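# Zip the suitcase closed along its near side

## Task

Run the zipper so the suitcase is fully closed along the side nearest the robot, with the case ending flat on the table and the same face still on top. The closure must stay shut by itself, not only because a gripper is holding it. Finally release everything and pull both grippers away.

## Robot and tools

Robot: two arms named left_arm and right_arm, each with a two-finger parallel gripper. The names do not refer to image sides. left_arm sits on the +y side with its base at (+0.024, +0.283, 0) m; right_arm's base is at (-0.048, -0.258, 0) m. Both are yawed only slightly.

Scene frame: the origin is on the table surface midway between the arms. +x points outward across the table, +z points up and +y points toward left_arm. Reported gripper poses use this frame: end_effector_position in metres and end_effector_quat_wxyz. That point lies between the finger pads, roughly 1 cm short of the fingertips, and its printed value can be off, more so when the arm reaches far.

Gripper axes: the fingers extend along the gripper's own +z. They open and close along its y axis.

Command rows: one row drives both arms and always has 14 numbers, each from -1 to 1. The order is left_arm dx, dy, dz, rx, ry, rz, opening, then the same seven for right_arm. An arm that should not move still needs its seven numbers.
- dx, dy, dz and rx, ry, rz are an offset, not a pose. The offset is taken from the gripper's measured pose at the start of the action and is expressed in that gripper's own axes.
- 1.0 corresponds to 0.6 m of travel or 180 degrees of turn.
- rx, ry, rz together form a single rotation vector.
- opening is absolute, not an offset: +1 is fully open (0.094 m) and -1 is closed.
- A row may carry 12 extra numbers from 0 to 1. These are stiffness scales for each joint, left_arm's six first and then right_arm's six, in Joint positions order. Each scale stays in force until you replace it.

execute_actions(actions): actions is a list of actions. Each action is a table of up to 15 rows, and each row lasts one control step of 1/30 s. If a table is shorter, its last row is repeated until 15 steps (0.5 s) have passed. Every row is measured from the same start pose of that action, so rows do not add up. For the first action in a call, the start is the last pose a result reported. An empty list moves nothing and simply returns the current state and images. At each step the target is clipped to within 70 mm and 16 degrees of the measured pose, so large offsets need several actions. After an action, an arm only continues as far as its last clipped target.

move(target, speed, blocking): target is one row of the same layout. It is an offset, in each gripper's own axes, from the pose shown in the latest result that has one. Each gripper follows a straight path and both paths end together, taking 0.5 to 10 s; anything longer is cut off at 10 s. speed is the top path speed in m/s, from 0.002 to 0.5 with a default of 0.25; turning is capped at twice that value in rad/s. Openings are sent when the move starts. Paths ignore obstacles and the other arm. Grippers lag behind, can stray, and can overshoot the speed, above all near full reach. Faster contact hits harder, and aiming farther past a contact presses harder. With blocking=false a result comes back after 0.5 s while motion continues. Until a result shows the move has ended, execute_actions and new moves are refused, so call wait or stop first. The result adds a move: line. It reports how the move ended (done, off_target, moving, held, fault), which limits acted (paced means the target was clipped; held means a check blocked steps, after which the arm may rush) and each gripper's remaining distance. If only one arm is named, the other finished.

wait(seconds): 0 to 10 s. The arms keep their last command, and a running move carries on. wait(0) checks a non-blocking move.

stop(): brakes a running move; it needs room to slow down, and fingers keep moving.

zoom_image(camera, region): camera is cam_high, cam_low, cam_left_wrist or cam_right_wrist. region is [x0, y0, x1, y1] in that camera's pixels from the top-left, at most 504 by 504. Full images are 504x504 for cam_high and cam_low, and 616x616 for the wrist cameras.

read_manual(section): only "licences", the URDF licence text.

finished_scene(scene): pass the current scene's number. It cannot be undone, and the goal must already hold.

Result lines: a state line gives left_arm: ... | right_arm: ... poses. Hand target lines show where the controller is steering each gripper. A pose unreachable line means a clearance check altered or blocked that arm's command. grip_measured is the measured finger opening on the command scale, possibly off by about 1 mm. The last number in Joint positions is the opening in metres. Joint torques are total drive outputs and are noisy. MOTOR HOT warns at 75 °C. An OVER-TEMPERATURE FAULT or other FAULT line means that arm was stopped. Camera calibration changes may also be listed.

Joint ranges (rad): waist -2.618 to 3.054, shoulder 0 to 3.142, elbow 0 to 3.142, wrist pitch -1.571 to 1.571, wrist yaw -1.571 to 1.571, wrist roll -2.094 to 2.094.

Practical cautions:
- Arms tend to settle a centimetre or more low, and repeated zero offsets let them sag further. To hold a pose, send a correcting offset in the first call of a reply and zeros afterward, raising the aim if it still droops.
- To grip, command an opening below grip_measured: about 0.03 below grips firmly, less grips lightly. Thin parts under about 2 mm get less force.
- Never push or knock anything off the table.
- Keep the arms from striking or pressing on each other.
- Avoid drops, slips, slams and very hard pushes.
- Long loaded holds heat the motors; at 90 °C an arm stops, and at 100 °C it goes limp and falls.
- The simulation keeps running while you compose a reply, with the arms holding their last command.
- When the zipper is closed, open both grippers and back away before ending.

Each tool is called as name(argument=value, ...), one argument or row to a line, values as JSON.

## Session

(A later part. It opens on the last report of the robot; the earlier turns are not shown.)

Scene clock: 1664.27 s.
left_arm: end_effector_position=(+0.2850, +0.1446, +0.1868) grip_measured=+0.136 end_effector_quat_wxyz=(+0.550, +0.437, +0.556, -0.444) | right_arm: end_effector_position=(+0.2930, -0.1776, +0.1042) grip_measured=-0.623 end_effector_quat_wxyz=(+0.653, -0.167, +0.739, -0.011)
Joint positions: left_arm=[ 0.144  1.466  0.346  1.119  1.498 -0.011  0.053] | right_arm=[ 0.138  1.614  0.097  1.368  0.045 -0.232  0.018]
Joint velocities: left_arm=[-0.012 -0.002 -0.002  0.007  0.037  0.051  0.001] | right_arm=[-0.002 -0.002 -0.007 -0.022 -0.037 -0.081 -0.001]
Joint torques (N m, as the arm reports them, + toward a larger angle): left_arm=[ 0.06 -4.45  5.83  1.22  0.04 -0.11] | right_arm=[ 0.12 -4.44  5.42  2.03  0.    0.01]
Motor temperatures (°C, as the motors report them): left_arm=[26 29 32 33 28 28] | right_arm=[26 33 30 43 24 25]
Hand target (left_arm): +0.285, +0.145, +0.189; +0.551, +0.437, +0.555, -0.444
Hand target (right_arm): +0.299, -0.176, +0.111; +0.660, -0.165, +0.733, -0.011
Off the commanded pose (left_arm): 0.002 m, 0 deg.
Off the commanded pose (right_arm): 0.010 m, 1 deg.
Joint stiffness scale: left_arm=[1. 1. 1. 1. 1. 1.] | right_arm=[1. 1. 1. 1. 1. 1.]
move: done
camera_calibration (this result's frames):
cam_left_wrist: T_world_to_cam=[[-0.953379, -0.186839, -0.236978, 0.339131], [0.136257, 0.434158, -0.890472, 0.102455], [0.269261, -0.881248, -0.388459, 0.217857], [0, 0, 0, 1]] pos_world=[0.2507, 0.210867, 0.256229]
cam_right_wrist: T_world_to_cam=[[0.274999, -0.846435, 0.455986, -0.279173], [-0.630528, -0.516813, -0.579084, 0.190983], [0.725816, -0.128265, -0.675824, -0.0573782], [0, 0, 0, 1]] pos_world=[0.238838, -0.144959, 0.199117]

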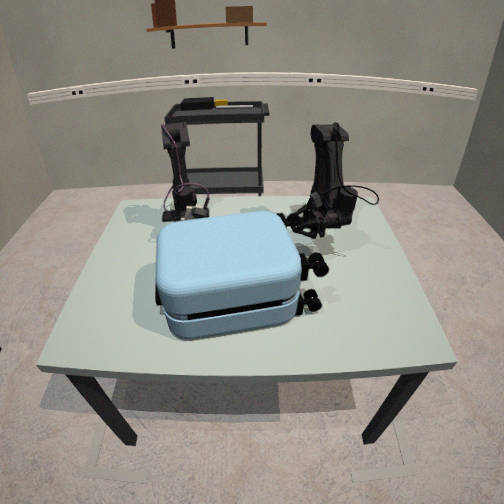

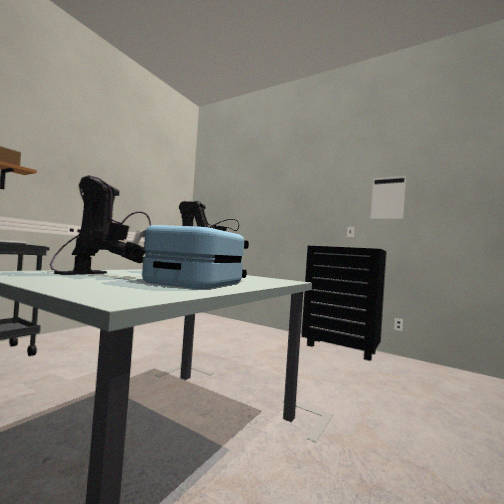

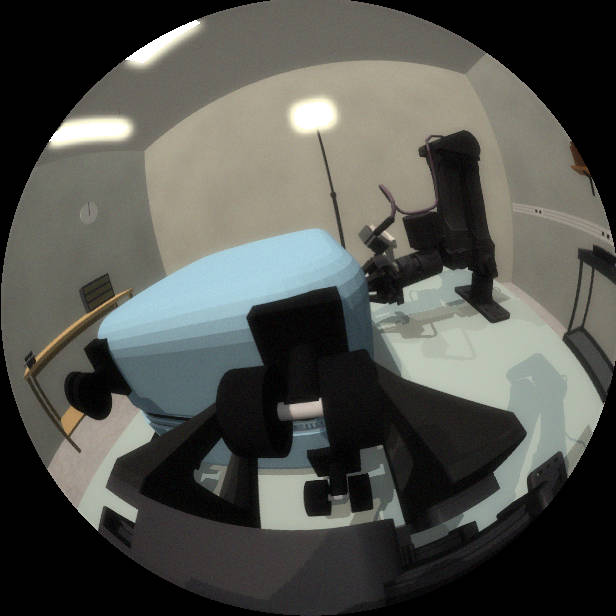

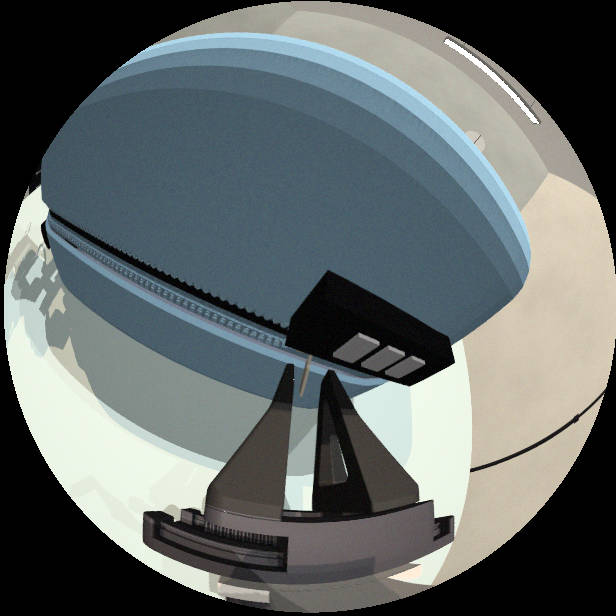

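execute_actions(
  actions=[
    [[-0.004,0,0,0,0,0,0.105,-0.005,-0.0012,0,0.0009,-0.0037,0,-0.64],[-0.004,0,0,0,0,0,0.105,-0.005,-0.0012,0,0.0009,-0.0037,0,-0.66],[-0.004,0,0,0,0,0,0.105,-0.005,-0.0012,0,0.0009,-0.0037,0,-0.68],[-0.004,0,0,0,0,0,0.105,-0.005,-0.0012,0,0.0009,-0.0037,0,-0.70],[-0.004,0,0,0,0,0,0.105,-0.005,-0.0012,0,0.0009,-0.0037,0,-0.72],[-0.004,0,0,0,0,0,0.105,-0.005,-0.0012,0,0.0009,-0.0037,0,-0.74],[-0.004,0,0,0,0,0,0.105,-0.005,-0.0012,0,0.0009,-0.0037,0,-0.76],[-0.004,0,0,0,0,0,0.105,-0.005,-0.0012,0,0.0009,-0.0037,0,-0.775],[-0.004,0,0,0,0,0,0.105,-0.005,-0.0012,0,0.0009,-0.0037,0,-0.79],[-0.004,0,0,0,0,0,0.105,-0.005,-0.0012,0,0.0009,-0.0037,0,-0.80],[-0.004,0,0,0,0,0,0.105,-0.005,-0.0012,0,0.0009,-0.0037,0,-0.81],[-0.004,0,0,0,0,0,0.105,-0.005,-0.0012,0,0.0009,-0.0037,0,-0.82],[-0.004,0,0,0,0,0,0.105,-0.005,-0.0012,0,0.0009,-0.0037,0,-0.83],[-0.004,0,0,0,0,0,0.105,-0.005,-0.0012,0,0.0009,-0.0037,0,-0.84],[-0.004,0,0,0,0,0,0.105,-0.005,-0.0012,0,0.0009,-0.0037,0,-0.85]],
    [[-0.004,0,0,0,0,0,0.105,-0.005,-0.0012,0,0.0009,-0.0037,0,-0.86],[-0.004,0,0,0,0,0,0.105,-0.005,-0.0012,0,0.0009,-0.0037,0,-0.87],[-0.004,0,0,0,0,0,0.105,-0.005,-0.0012,0,0.0009,-0.0037,0,-0.88],[-0.004,0,0,0,0,0,0.105,-0.005,-0.0012,0,0.0009,-0.0037,0,-0.89],[-0.004,0,0,0,0,0,0.105,-0.005,-0.0012,0,0.0009,-0.0037,0,-0.90],[-0.004,0,0,0,0,0,0.105,-0.005,-0.0012,0,0.0009,-0.0037,0,-0.91],[-0.004,0,0,0,0,0,0.105,-0.005,-0.0012,0,0.0009,-0.0037,0,-0.92],[-0.004,0,0,0,0,0,0.105,-0.005,-0.0012,0,0.0009,-0.0037,0,-0.93],[-0.004,0,0,0,0,0,0.105,-0.005,-0.0012,0,0.0009,-0.0037,0,-0.94],[-0.004,0,0,0,0,0,0.105,-0.005,-0.0012,0,0.0009,-0.0037,0,-0.95],[-0.004,0,0,0,0,0,0.105,-0.005,-0.0012,0,0.0009,-0.0037,0,-0.96],[-0.004,0,0,0,0,0,0.105,-0.005,-0.0012,0,0.0009,-0.0037,0,-0.97],[-0.004,0,0,0,0,0,0.105,-0.005,-0.0012,0,0.0009,-0.0037,0,-0.98],[-0.004,0,0,0,0,0,0.105,-0.005,-0.0012,0,0.0009,-0.0037,0,-0.99],[-0.004,0,0,0,0,0,0.105,-0.005,-0.0012,0,0.0009,-0.0037,0,-1.0]],
    [[-0.004,0,0,0,0,0,0.105,-0.005,-0.0012,0,0.0009,-0.0037,0,-1.0]],
  ],
)

zoom_image(
  camera="cam_right_wrist",
  region=[260, 300, 360, 410],
)

Scene clock: 1678.80 s.
left_arm: end_effector_position=(+0.2850, +0.1446, +0.1868) grip_measured=+0.136 end_effector_quat_wxyz=(+0.550, +0.437, +0.556, -0.444) | right_arm: end_effector_position=(+0.2926, -0.1759, +0.1038) grip_measured=-0.984 end_effector_quat_wxyz=(+0.652, -0.170, +0.739, -0.008)
Joint positions: left_arm=[ 0.144  1.466  0.346  1.119  1.498 -0.011  0.053] | right_arm=[ 0.138  1.614  0.097  1.366  0.035 -0.233  0.001]
Joint velocities: left_arm=[-0.007  0.002 -0.017 -0.022 -0.095 -0.007 -0.   ] | right_arm=[ 0.007  0.007  0.017  0.051  0.051  0.022 -0.001]
Joint torques (N m, as the arm reports them, + toward a larger angle): left_arm=[ 0.02 -4.51  5.88  1.23  0.02 -0.11] | right_arm=[ 0.03 -4.41  3.18  2.22  0.03 -0.01]
Motor temperatures (°C, as the motors report them): left_arm=[26 29 32 33 28 28] | right_arm=[26 33 31 43 24 25]
Hand target (left_arm): +0.285, +0.145, +0.189; +0.551, +0.437, +0.555, -0.444
Hand target (right_arm): +0.293, -0.176, +0.107; +0.657, -0.169, +0.735, -0.008
Off the commanded pose (left_arm): 0.002 m, 0 deg.
Off the commanded pose (right_arm): 0.003 m, 1 deg.
Joint stiffness scale: left_arm=[1. 1. 1. 1. 1. 1.] | right_arm=[1. 1. 1. 1. 1. 1.]
camera_calibration (this result's frames):
cam_left_wrist: T_world_to_cam=[[-0.953379, -0.186839, -0.236978, 0.339131], [0.136257, 0.434158, -0.890472, 0.102455], [0.269261, -0.881248, -0.388459, 0.217857], [0, 0, 0, 1]] pos_world=[0.2507, 0.210867, 0.256229]
cam_right_wrist: T_world_to_cam=[[0.283996, -0.843842, 0.455276, -0.279549], [-0.626749, -0.522718, -0.577886, 0.189019], [0.725625, -0.121227, -0.677327, -0.0557326], [0, 0, 0, 1]] pos_world=[0.238299, -0.143848, 0.198754]

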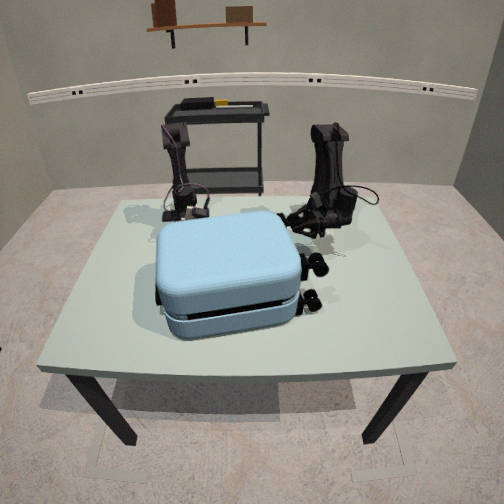

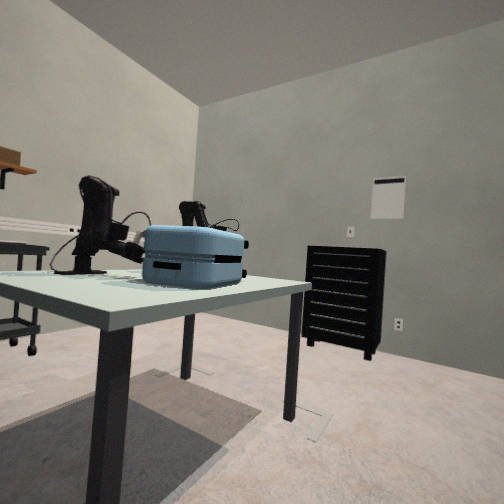

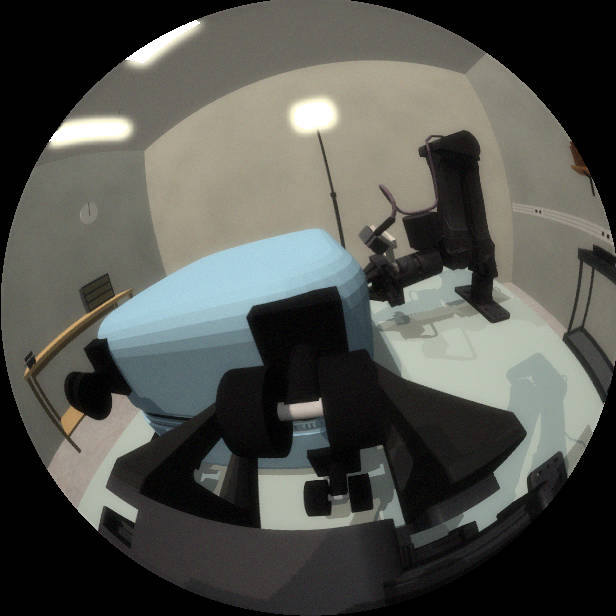

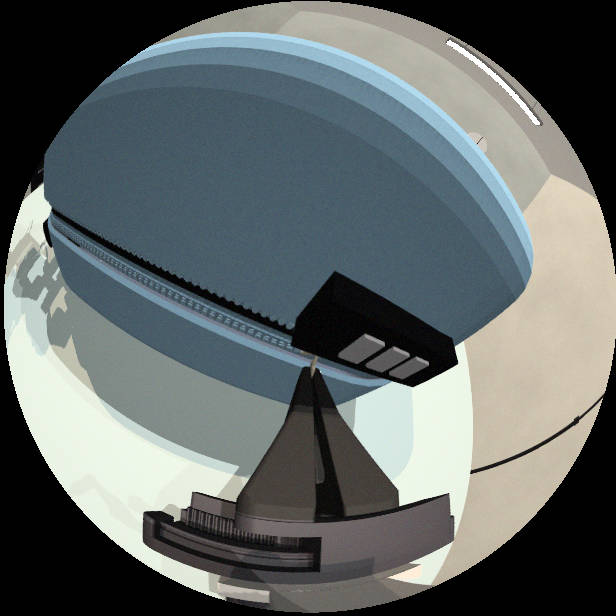

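Region (260, 300, 360, 410) of cam_right_wrist's 616x616 image, scaled by 4.582, with more detail than that image has; it fills the left 458 columns of this view, and the rest is white.

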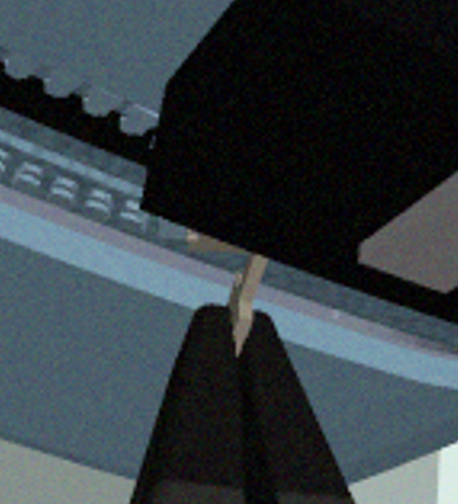

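execute_actions(
  actions=[
    [[-0.004,0,0,0,0,0,0.105,-0.005,-0.0012,0,0.0009,-0.0037,0,-0.982]],
  ],
)

Scene clock: 1724.30 s.
left_arm: end_effector_position=(+0.2850, +0.1446, +0.1868) grip_measured=+0.136 end_effector_quat_wxyz=(+0.550, +0.437, +0.556, -0.444) | right_arm: end_effector_position=(+0.2926, -0.1759, +0.1038) grip_measured=-0.978 end_effector_quat_wxyz=(+0.652, -0.170, +0.739, -0.008)
Joint positions: left_arm=[ 0.144  1.466  0.346  1.119  1.498 -0.011  0.053] | right_arm=[ 0.138  1.614  0.097  1.366  0.035 -0.233  0.001]
Joint velocities: left_arm=[-0.012 -0.002 -0.017  0.022  0.007 -0.007 -0.001] | right_arm=[-0.007 -0.012 -0.012 -0.007 -0.051  0.037 -0.001]
Joint torques (N m, as the arm reports them, + toward a larger angle): left_arm=[ 0.01 -4.55  5.88  1.26  0.01 -0.08] | right_arm=[ 0.02 -4.29  3.21  2.22 -0.02 -0.01]
Motor temperatures (°C, as the motors report them): left_arm=[26 29 32 33 28 28] | right_arm=[26 33 30 43 24 25]
Hand target (left_arm): +0.285, +0.145, +0.189; +0.551, +0.437, +0.555, -0.444
Hand target (right_arm): +0.293, -0.176, +0.107; +0.656, -0.169, +0.735, -0.008
Off the commanded pose (left_arm): 0.002 m, 0 deg.
Off the commanded pose (right_arm): 0.003 m, 1 deg.
Joint stiffness scale: left_arm=[1. 1. 1. 1. 1. 1.] | right_arm=[1. 1. 1. 1. 1. 1.]
camera_calibration (this result's frames):
cam_left_wrist: T_world_to_cam=[[-0.953379, -0.186839, -0.236978, 0.339131], [0.136257, 0.434158, -0.890472, 0.102455], [0.269261, -0.881248, -0.388459, 0.217857], [0, 0, 0, 1]] pos_world=[0.2507, 0.210867, 0.256229]
cam_right_wrist: T_world_to_cam=[[0.283996, -0.843842, 0.455276, -0.279549], [-0.626749, -0.522718, -0.577886, 0.189019], [0.725625, -0.121227, -0.677327, -0.0557326], [0, 0, 0, 1]] pos_world=[0.238299, -0.143848, 0.198754]

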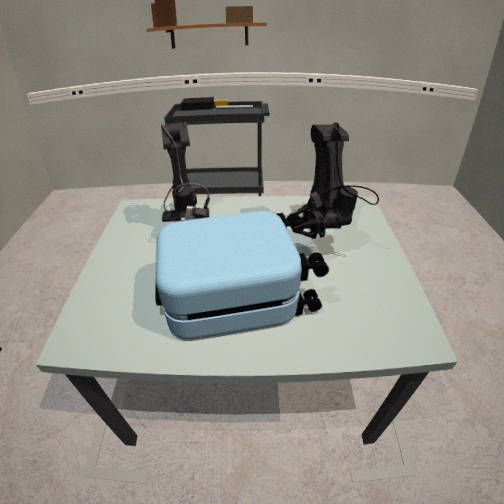

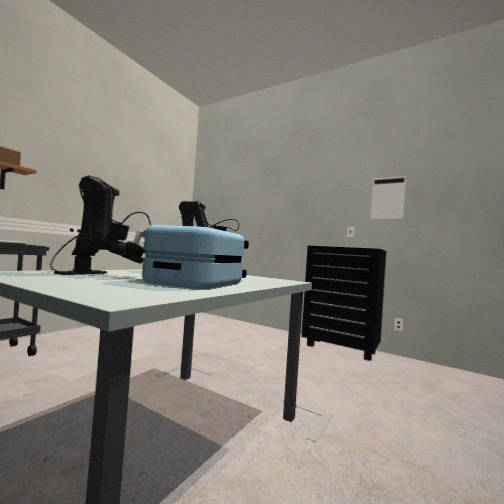

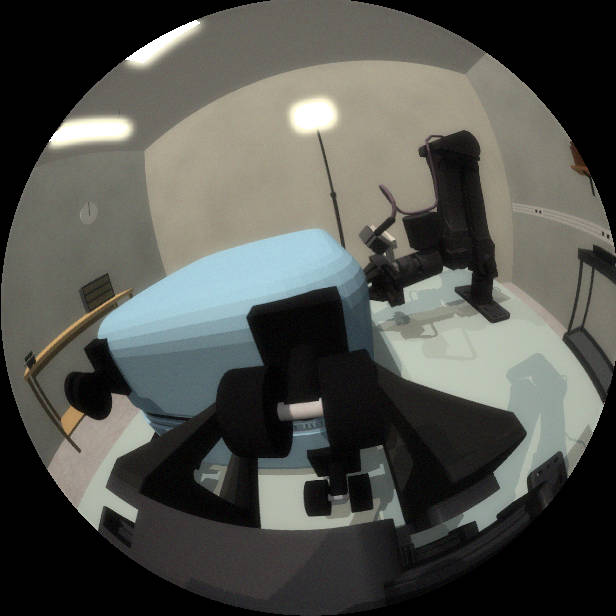

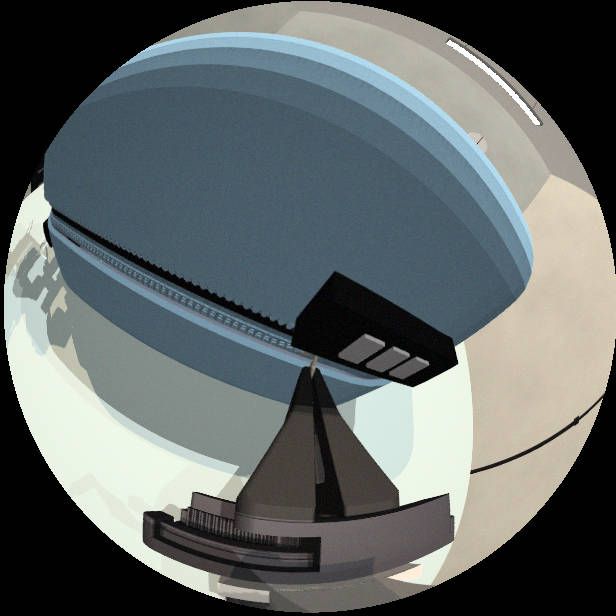

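move(
  target=[-0.004,0,0,0,0,0,0.105,-0.0166,0.0016,-0.021,-0.0018,-0.0204,0,-0.981],
  speed=0.012,
)

zoom_image(
  camera="cam_right_wrist",
  region=[270, 310, 350, 400],
)

Scene clock: 1745.43 s.
left_arm: end_effector_position=(+0.2850, +0.1446, +0.1868) grip_measured=+0.136 end_effector_quat_wxyz=(+0.550, +0.437, +0.556, -0.444) | right_arm: end_effector_position=(+0.2850, -0.1767, +0.1058) grip_measured=-0.977 end_effector_quat_wxyz=(+0.659, -0.171, +0.733, -0.005)
Joint positions: left_arm=[ 0.144  1.466  0.346  1.119  1.498 -0.011  0.053] | right_arm=[ 0.138  1.614  0.064  1.417  0.029 -0.233  0.001]
Joint velocities: left_arm=[-0.007  0.007  0.007 -0.051 -0.007 -0.007 -0.   ] | right_arm=[-0.012 -0.002 -0.012 -0.022 -0.022 -0.007 -0.001]
Joint torques (N m, as the arm reports them, + toward a larger angle): left_arm=[-0.02 -4.57  5.93  1.24  0.03 -0.1 ] | right_arm=[-0.03 -4.29  1.08  2.78 -0.2  -0.02]
Motor temperatures (°C, as the motors report them): left_arm=[26 29 32 33 28 28] | right_arm=[26 33 30 43 24 25]
Hand target (left_arm): +0.285, +0.145, +0.189; +0.551, +0.437, +0.555, -0.444
Hand target (right_arm): +0.281, -0.175, +0.115; +0.674, -0.173, +0.718, +0.000
Off the commanded pose (left_arm): 0.002 m, 0 deg.
Off the commanded pose (right_arm): 0.010 m, 3 deg.
Joint stiffness scale: left_arm=[1. 1. 1. 1. 1. 1.] | right_arm=[1. 1. 1. 1. 1. 1.]
move: off_target (right_arm)
camera_calibration (this result's frames):
cam_left_wrist: T_world_to_cam=[[-0.953379, -0.186839, -0.236978, 0.339131], [0.136257, 0.434158, -0.890472, 0.102455], [0.269261, -0.881248, -0.388459, 0.217857], [0, 0, 0, 1]] pos_world=[0.2507, 0.210867, 0.256229]
cam_right_wrist: T_world_to_cam=[[0.28145, -0.844493, 0.45565, -0.278424], [-0.613776, -0.523439, -0.591008, 0.182596], [0.737607, -0.113328, -0.665652, -0.0522734], [0, 0, 0, 1]] pos_world=[0.228993, -0.145473, 0.199984]

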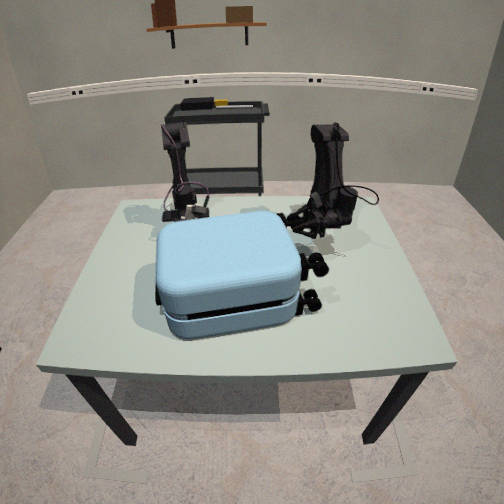

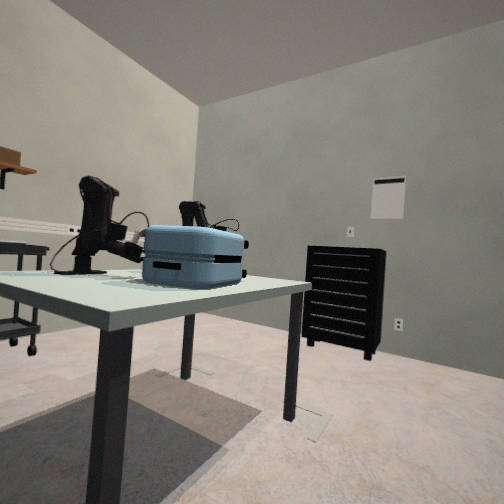

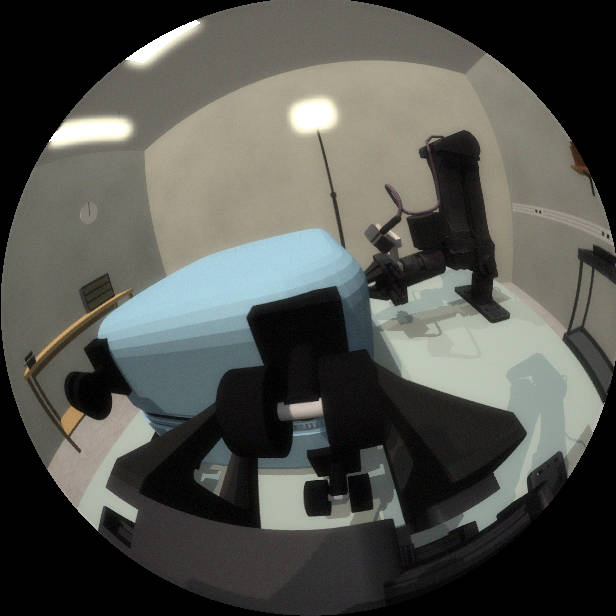

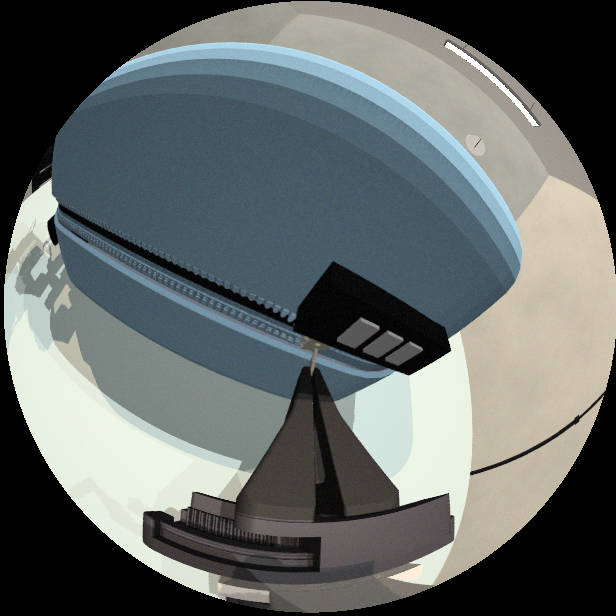

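Region (270, 310, 350, 400) of cam_right_wrist's 616x616 image, scaled by 5.600, with more detail than that image has.

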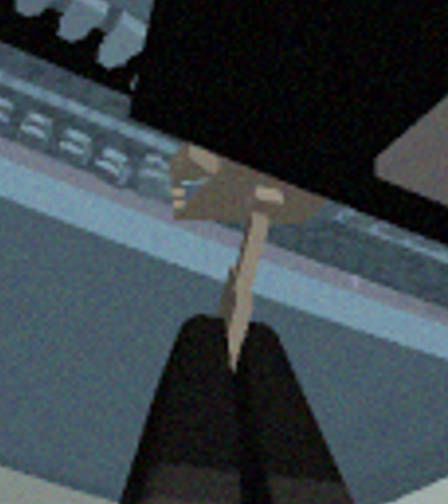

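move(
  target=[-0.004,0,0,0,0,0,0.105,-0.013,0.0113,0.006,0.0917,0.0072,0.051,-1],
  speed=0.05,
)

zoom_image(
  camera="cam_right_wrist",
  region=[260, 300, 360, 410],
)

Scene clock: 1773.67 s.
left_arm: end_effector_position=(+0.2847, +0.1446, +0.1868) grip_measured=+0.136 end_effector_quat_wxyz=(+0.550, +0.438, +0.555, -0.444) | right_arm: end_effector_position=(+0.2824, -0.1703, +0.1045) grip_measured=-0.984 end_effector_quat_wxyz=(+0.658, -0.026, +0.750, -0.060)
Joint positions: left_arm=[ 0.144  1.466  0.346  1.119  1.5   -0.011  0.053] | right_arm=[ 0.445  1.669  0.125  1.388  0.608 -0.036  0.001]
Joint velocities: left_arm=[-0.017 -0.002 -0.002  0.022  0.022 -0.037  0.001] | right_arm=[ 0.022  0.002  0.002 -0.051  0.007 -0.022  0.   ]
Joint torques (N m, as the arm reports them, + toward a larger angle): left_arm=[ 0.02 -4.54  5.79  1.22 -0.01 -0.13] | right_arm=[ 1.04 -3.45  5.12  2.17  0.32  0.09]
Motor temperatures (°C, as the motors report them): left_arm=[26 29 32 33 28 28] | right_arm=[26 33 30 45 24 25]
Hand target (left_arm): +0.285, +0.145, +0.189; +0.551, +0.437, +0.555, -0.444
Hand target (right_arm): +0.287, -0.167, +0.110; +0.667, -0.013, +0.743, -0.056
Off the commanded pose (left_arm): 0.002 m, 0 deg.
Off the commanded pose (right_arm): 0.009 m, 2 deg.
Joint stiffness scale: left_arm=[1. 1. 1. 1. 1. 1.] | right_arm=[1. 1. 1. 1. 1. 1.]
move: done
camera_calibration (this result's frames):
cam_left_wrist: T_world_to_cam=[[-0.953734, -0.185021, -0.236978, 0.338639], [0.137085, 0.433897, -0.890473, 0.102335], [0.26758, -0.88176, -0.388458, 0.218432], [0, 0, 0, 1]] pos_world=[0.250495, 0.210857, 0.256229]
cam_right_wrist: T_world_to_cam=[[0.0219552, -0.934353, 0.355671, -0.203224], [-0.730937, -0.257718, -0.631911, 0.266196], [0.682091, -0.246099, -0.688612, -0.0549904], [0, 0, 0, 1]] pos_world=[0.236543, -0.134813, 0.202626]

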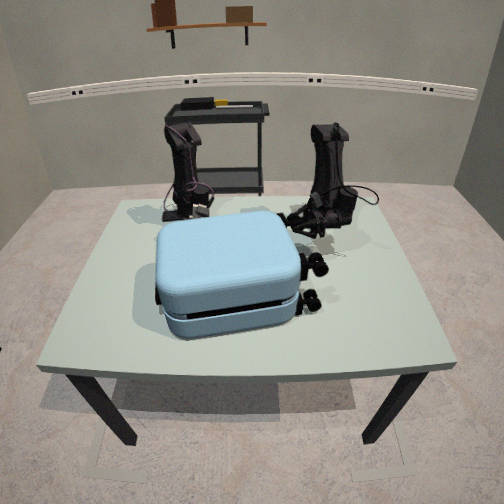

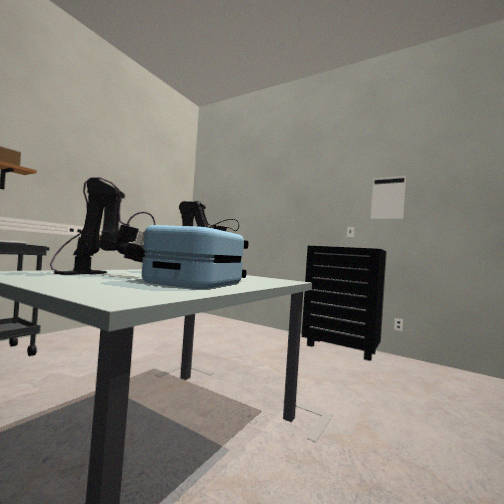

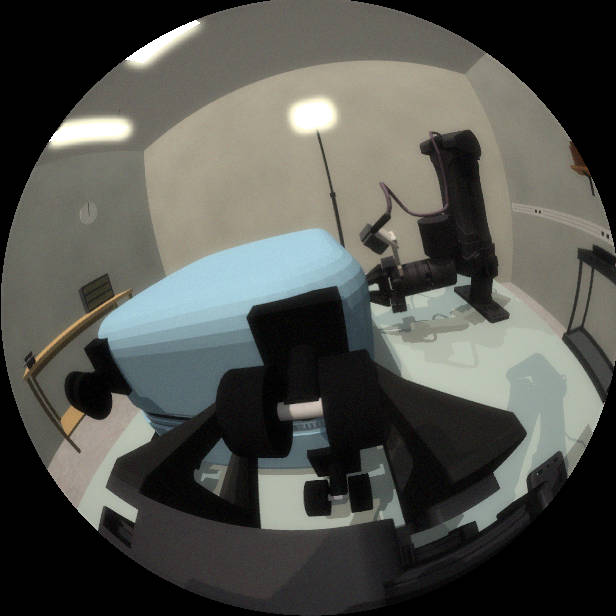

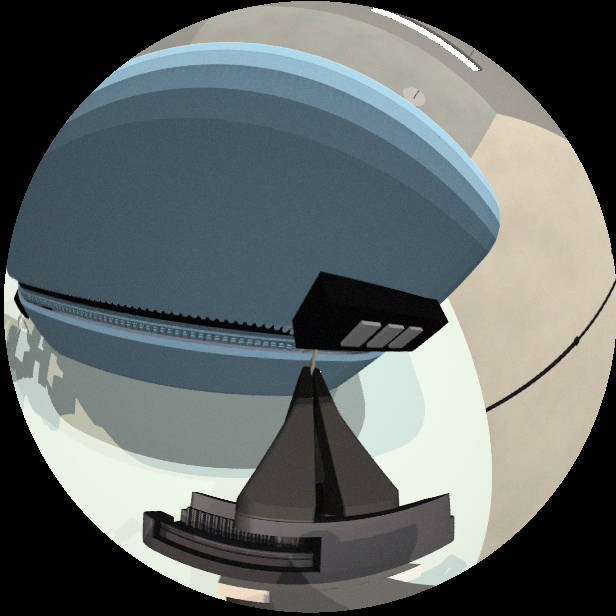

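Region (260, 300, 360, 410) of cam_right_wrist's 616x616 image, scaled by 4.582, with more detail than that image has; it fills the left 458 columns of this view, and the rest is white.

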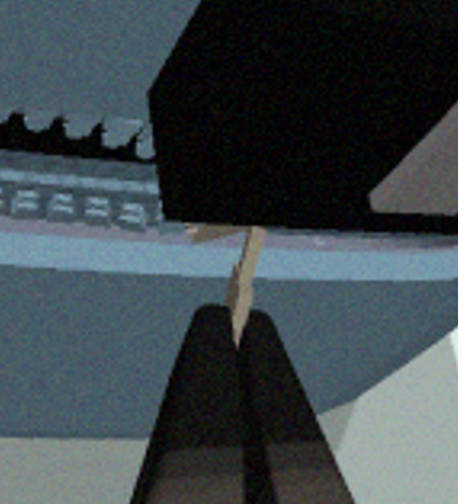

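move(
  target=[-0.004,0,0,0,0,0,0.105,-0.016,0.0165,0.005,0.0922,-0.0139,0.056,-1],
  speed=0.06,
)

zoom_image(
  camera="cam_right_wrist",
  region=[260, 300, 360, 410],
)

Scene clock: 1787.93 s.
left_arm: end_effector_position=(+0.2844, +0.1445, +0.1868) grip_measured=+0.136 end_effector_quat_wxyz=(+0.550, +0.438, +0.555, -0.445) | right_arm: end_effector_position=(+0.2834, -0.1639, +0.1029) grip_measured=-0.984 end_effector_quat_wxyz=(+0.663, +0.115, +0.730, -0.116)
Joint positions: left_arm=[ 0.144  1.466  0.346  1.119  1.502 -0.011  0.053] | right_arm=[0.63  1.809 0.285 1.329 1.064 0.153 0.001]
Joint velocities: left_arm=[-0.007 -0.007 -0.002 -0.022 -0.007  0.007 -0.   ] | right_arm=[-0.002  0.007 -0.007  0.037 -0.051  0.037  0.   ]
Joint torques (N m, as the arm reports them, + toward a larger angle): left_arm=[ 0.07 -4.56  5.79  1.24  0.01 -0.1 ] | right_arm=[ 1.16 -5.02  5.4   2.02  0.44  0.07]
Motor temperatures (°C, as the motors report them): left_arm=[26 29 32 33 28 28] | right_arm=[26 33 31 44 24 25]
Hand target (left_arm): +0.285, +0.145, +0.189; +0.550, +0.438, +0.555, -0.445
Hand target (right_arm): +0.286, -0.159, +0.111; +0.673, +0.134, +0.719, -0.107
Off the commanded pose (left_arm): 0.002 m, 0 deg.
Off the commanded pose (right_arm): 0.011 m, 3 deg.
Joint stiffness scale: left_arm=[1. 1. 1. 1. 1. 1.] | right_arm=[1. 1. 1. 1. 1. 1.]
move: off_target (right_arm)
camera_calibration (this result's frames):
cam_left_wrist: T_world_to_cam=[[-0.954085, -0.183201, -0.236978, 0.338146], [0.137913, 0.433634, -0.890473, 0.102216], [0.265898, -0.882269, -0.388458, 0.219007], [0, 0, 0, 1]] pos_world=[0.25029, 0.210847, 0.256229]
cam_right_wrist: T_world_to_cam=[[-0.263324, -0.930148, 0.255899, -0.104898], [-0.729764, 0.0185681, -0.683447, 0.317822], [0.630956, -0.366714, -0.683678, -0.0609217], [0, 0, 0, 1]] pos_world=[0.242752, -0.125813, 0.202407]

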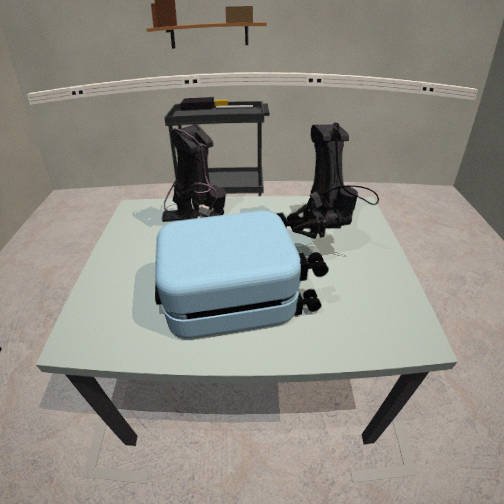

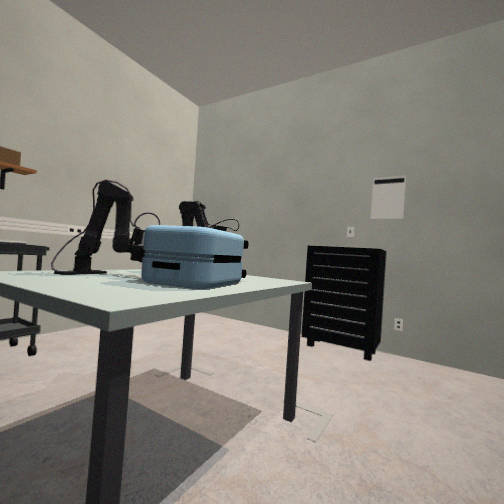

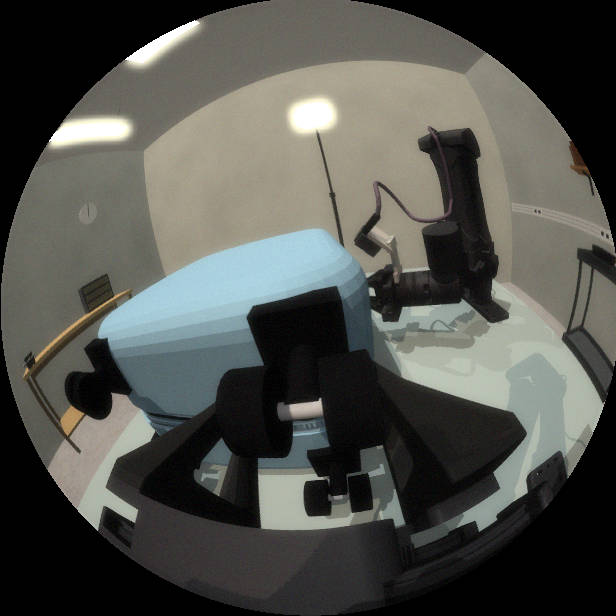

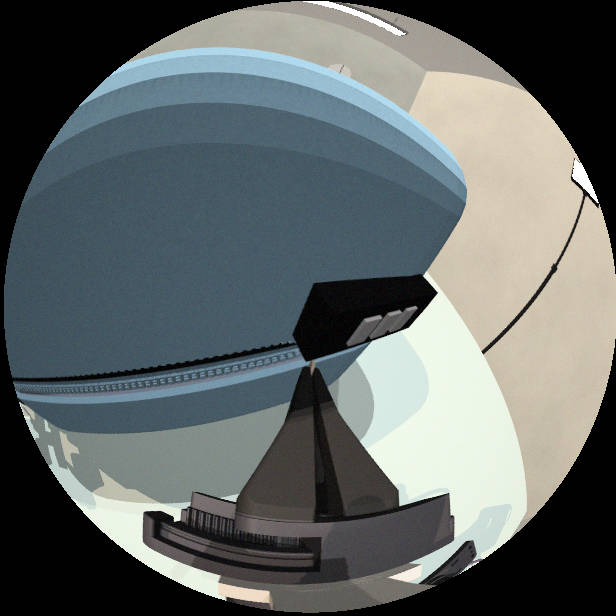

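Region (260, 300, 360, 410) of cam_right_wrist's 616x616 image, scaled by 4.582, with more detail than that image has; it fills the left 458 columns of this view, and the rest is white.

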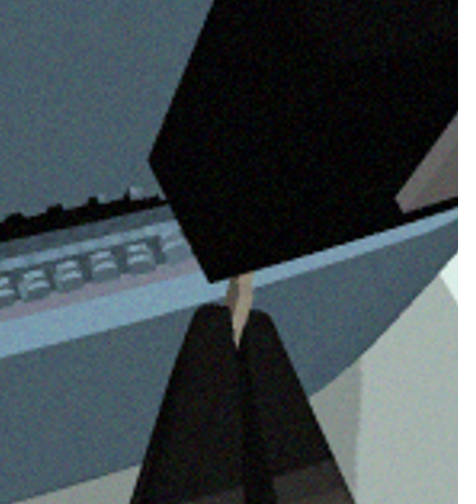

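move(
  target=[-0.004,0,0,0,0,0,0.105,-0.03,0.0,-0.012,0.01,-0.025,0.01,-0.982],
  speed=0.02,
)

zoom_image(
  camera="cam_right_wrist",
  region=[260, 300, 360, 410],
)

Scene clock: 1803.97 s.
left_arm: end_effector_position=(+0.2844, +0.1445, +0.1868) grip_measured=+0.136 end_effector_quat_wxyz=(+0.550, +0.438, +0.555, -0.445) | right_arm: end_effector_position=(+0.2800, -0.1630, +0.1058) grip_measured=-0.978 end_effector_quat_wxyz=(+0.667, +0.103, +0.724, -0.140)
Joint positions: left_arm=[ 0.144  1.466  0.346  1.119  1.502 -0.011  0.053] | right_arm=[0.651 1.839 0.286 1.397 1.107 0.076 0.001]
Joint velocities: left_arm=[ 0.002  0.002 -0.002  0.037 -0.022 -0.007 -0.   ] | right_arm=[-0.012  0.007 -0.002  0.037  0.037 -0.037  0.   ]
Joint torques (N m, as the arm reports them, + toward a larger angle): left_arm=[ 0.03 -4.55  5.82  1.22  0.05 -0.12] | right_arm=[ 1.28 -5.8   2.83  2.74  0.49 -0.04]
Motor temperatures (°C, as the motors report them): left_arm=[26 29 32 33 28 28] | right_arm=[26 33 31 43 24 25]
Hand target (left_arm): +0.284, +0.144, +0.189; +0.550, +0.438, +0.555, -0.445
Hand target (right_arm): +0.278, -0.162, +0.120; +0.687, +0.134, +0.704, -0.121
Off the commanded pose (left_arm): 0.002 m, 0 deg.
Off the commanded pose (right_arm): 0.016 m, 5 deg.
Joint stiffness scale: left_arm=[1. 1. 1. 1. 1. 1.] | right_arm=[1. 1. 1. 1. 1. 1.]
move: off_target (right_arm)
camera_calibration (this result's frames):
cam_left_wrist: T_world_to_cam=[[-0.954085, -0.183201, -0.236978, 0.338146], [0.137913, 0.433634, -0.890473, 0.102216], [0.265898, -0.882269, -0.388458, 0.219007], [0, 0, 0, 1]] pos_world=[0.25029, 0.210847, 0.256229]
cam_right_wrist: T_world_to_cam=[[-0.278798, -0.911402, 0.302684, -0.103264], [-0.724964, -0.00697339, -0.688752, 0.312379], [0.62984, -0.411458, -0.658789, -0.066127], [0, 0, 0, 1]] pos_world=[0.239323, -0.119145, 0.202844]

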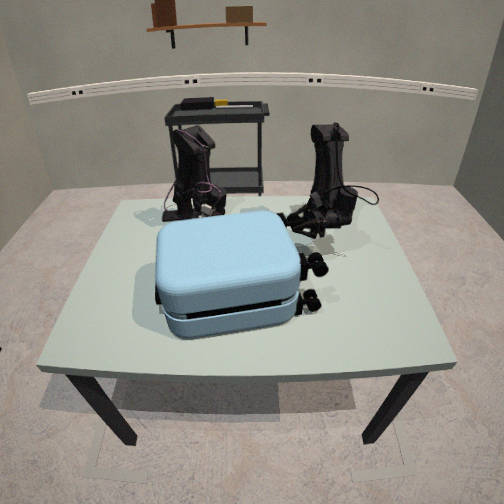

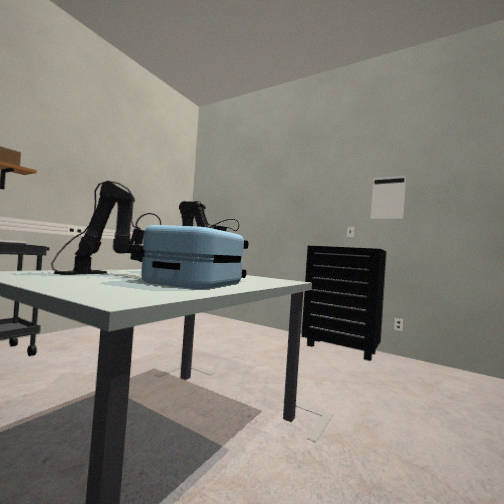

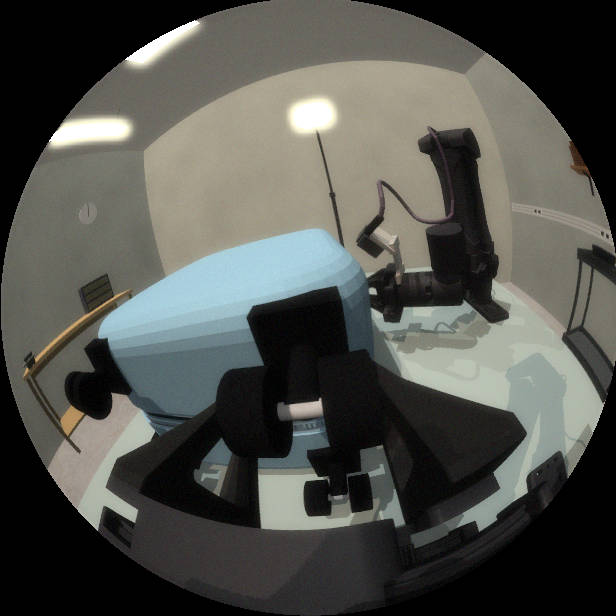

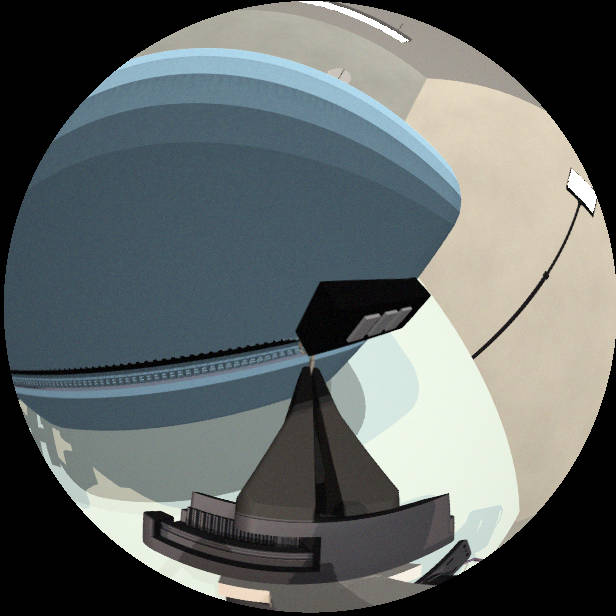

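Region (260, 300, 360, 410) of cam_right_wrist's 616x616 image, scaled by 4.582, with more detail than that image has; it fills the left 458 columns of this view, and the rest is white.

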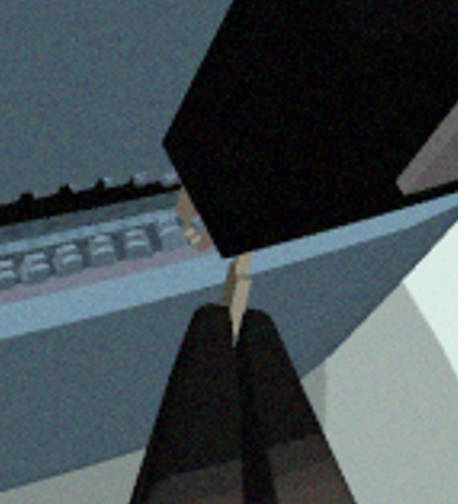

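move(
  target=[-0.004,0,0,0,0,0,0.105,-0.042,0.002,-0.010,0.01,-0.024,0.045,-0.982],
  speed=0.025,
)

zoom_image(
  camera="cam_right_wrist",
  region=[260, 300, 360, 410],
)

Scene clock: 1810.87 s.
left_arm: end_effector_position=(+0.2844, +0.1445, +0.1868) grip_measured=+0.136 end_effector_quat_wxyz=(+0.550, +0.438, +0.555, -0.445) | right_arm: end_effector_position=(+0.2760, -0.1603, +0.1123) grip_measured=-0.978 end_effector_quat_wxyz=(+0.677, +0.121, +0.714, -0.130)
Joint positions: left_arm=[ 0.144  1.466  0.346  1.119  1.502 -0.011  0.053] | right_arm=[0.676 1.84  0.286 1.437 1.144 0.085 0.001]
Joint velocities: left_arm=[-0.007 -0.007  0.007 -0.022  0.081  0.007 -0.001] | right_arm=[ 0.012 -0.007 -0.017  0.066 -0.007  0.051  0.   ]
Joint torques (N m, as the arm reports them, + toward a larger angle): left_arm=[-0.04 -4.57  5.84  1.23  0.01 -0.1 ] | right_arm=[ 0.85 -6.4   4.4   2.57  0.5   0.01]
Motor temperatures (°C, as the motors report them): left_arm=[26 29 32 33 28 28] | right_arm=[26 33 31 44 24 25]
Hand target (left_arm): +0.284, +0.144, +0.189; +0.550, +0.438, +0.555, -0.445
Hand target (right_arm): +0.277, -0.159, +0.130; +0.698, +0.160, +0.690, -0.106
Off the commanded pose (left_arm): 0.002 m, 0 deg.
Off the commanded pose (right_arm): 0.019 m, 7 deg.
Joint stiffness scale: left_arm=[1. 1. 1. 1. 1. 1.] | right_arm=[1. 1. 1. 1. 1. 1.]
move: off_target (right_arm)
camera_calibration (this result's frames):
cam_left_wrist: T_world_to_cam=[[-0.954085, -0.183201, -0.236978, 0.338146], [0.137913, 0.433634, -0.890473, 0.102216], [0.265898, -0.882269, -0.388458, 0.219007], [0, 0, 0, 1]] pos_world=[0.25029, 0.210847, 0.256229]
cam_right_wrist: T_world_to_cam=[[-0.299035, -0.917513, 0.262198, -0.0946858], [-0.700272, 0.0243456, -0.713461, 0.314929], [0.648226, -0.39696, -0.649789, -0.0619673], [0, 0, 0, 1]] pos_world=[0.232391, -0.119141, 0.209251]

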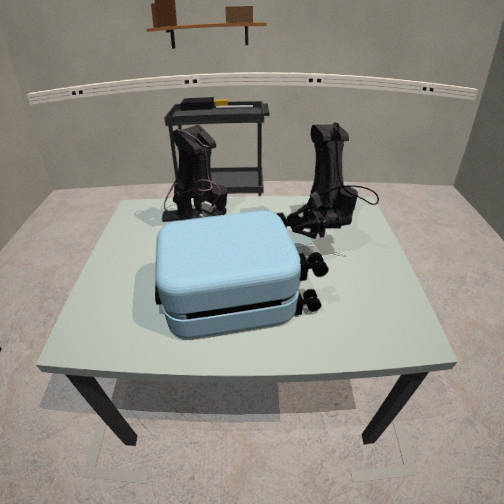

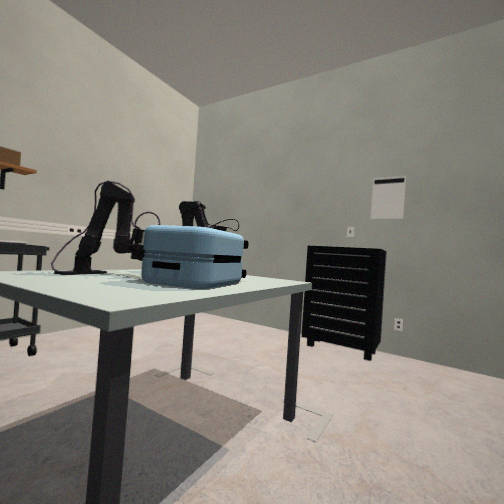

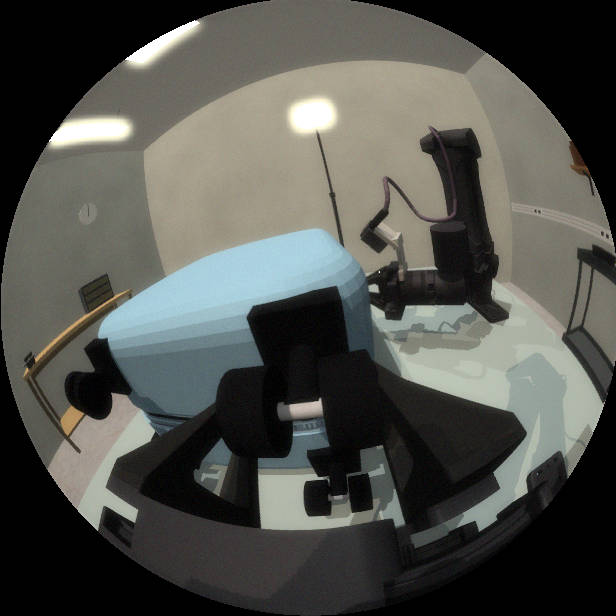

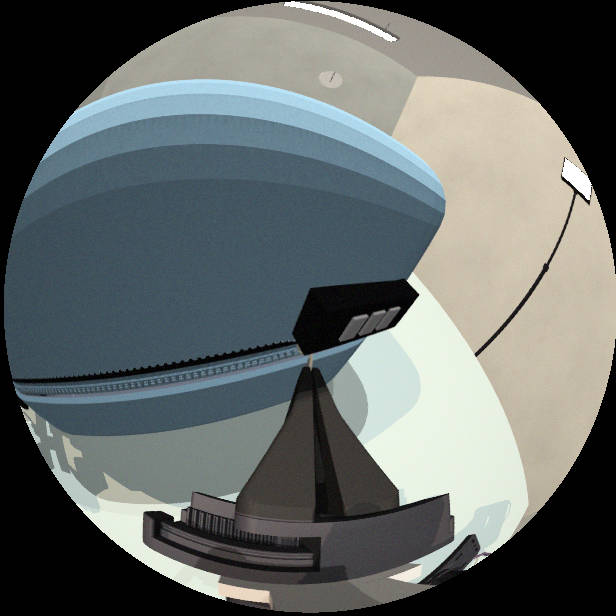

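Region (260, 300, 360, 410) of cam_right_wrist's 616x616 image, scaled by 4.582, with more detail than that image has; it fills the left 458 columns of this view, and the rest is white.

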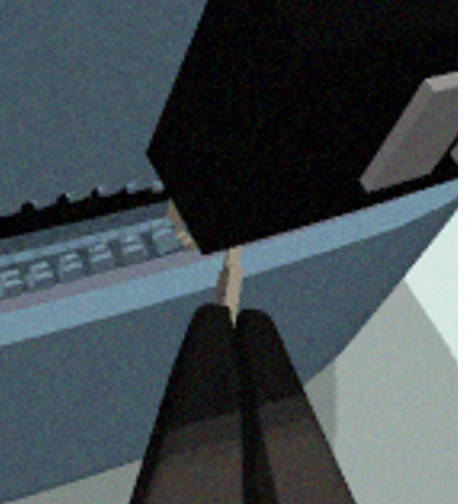

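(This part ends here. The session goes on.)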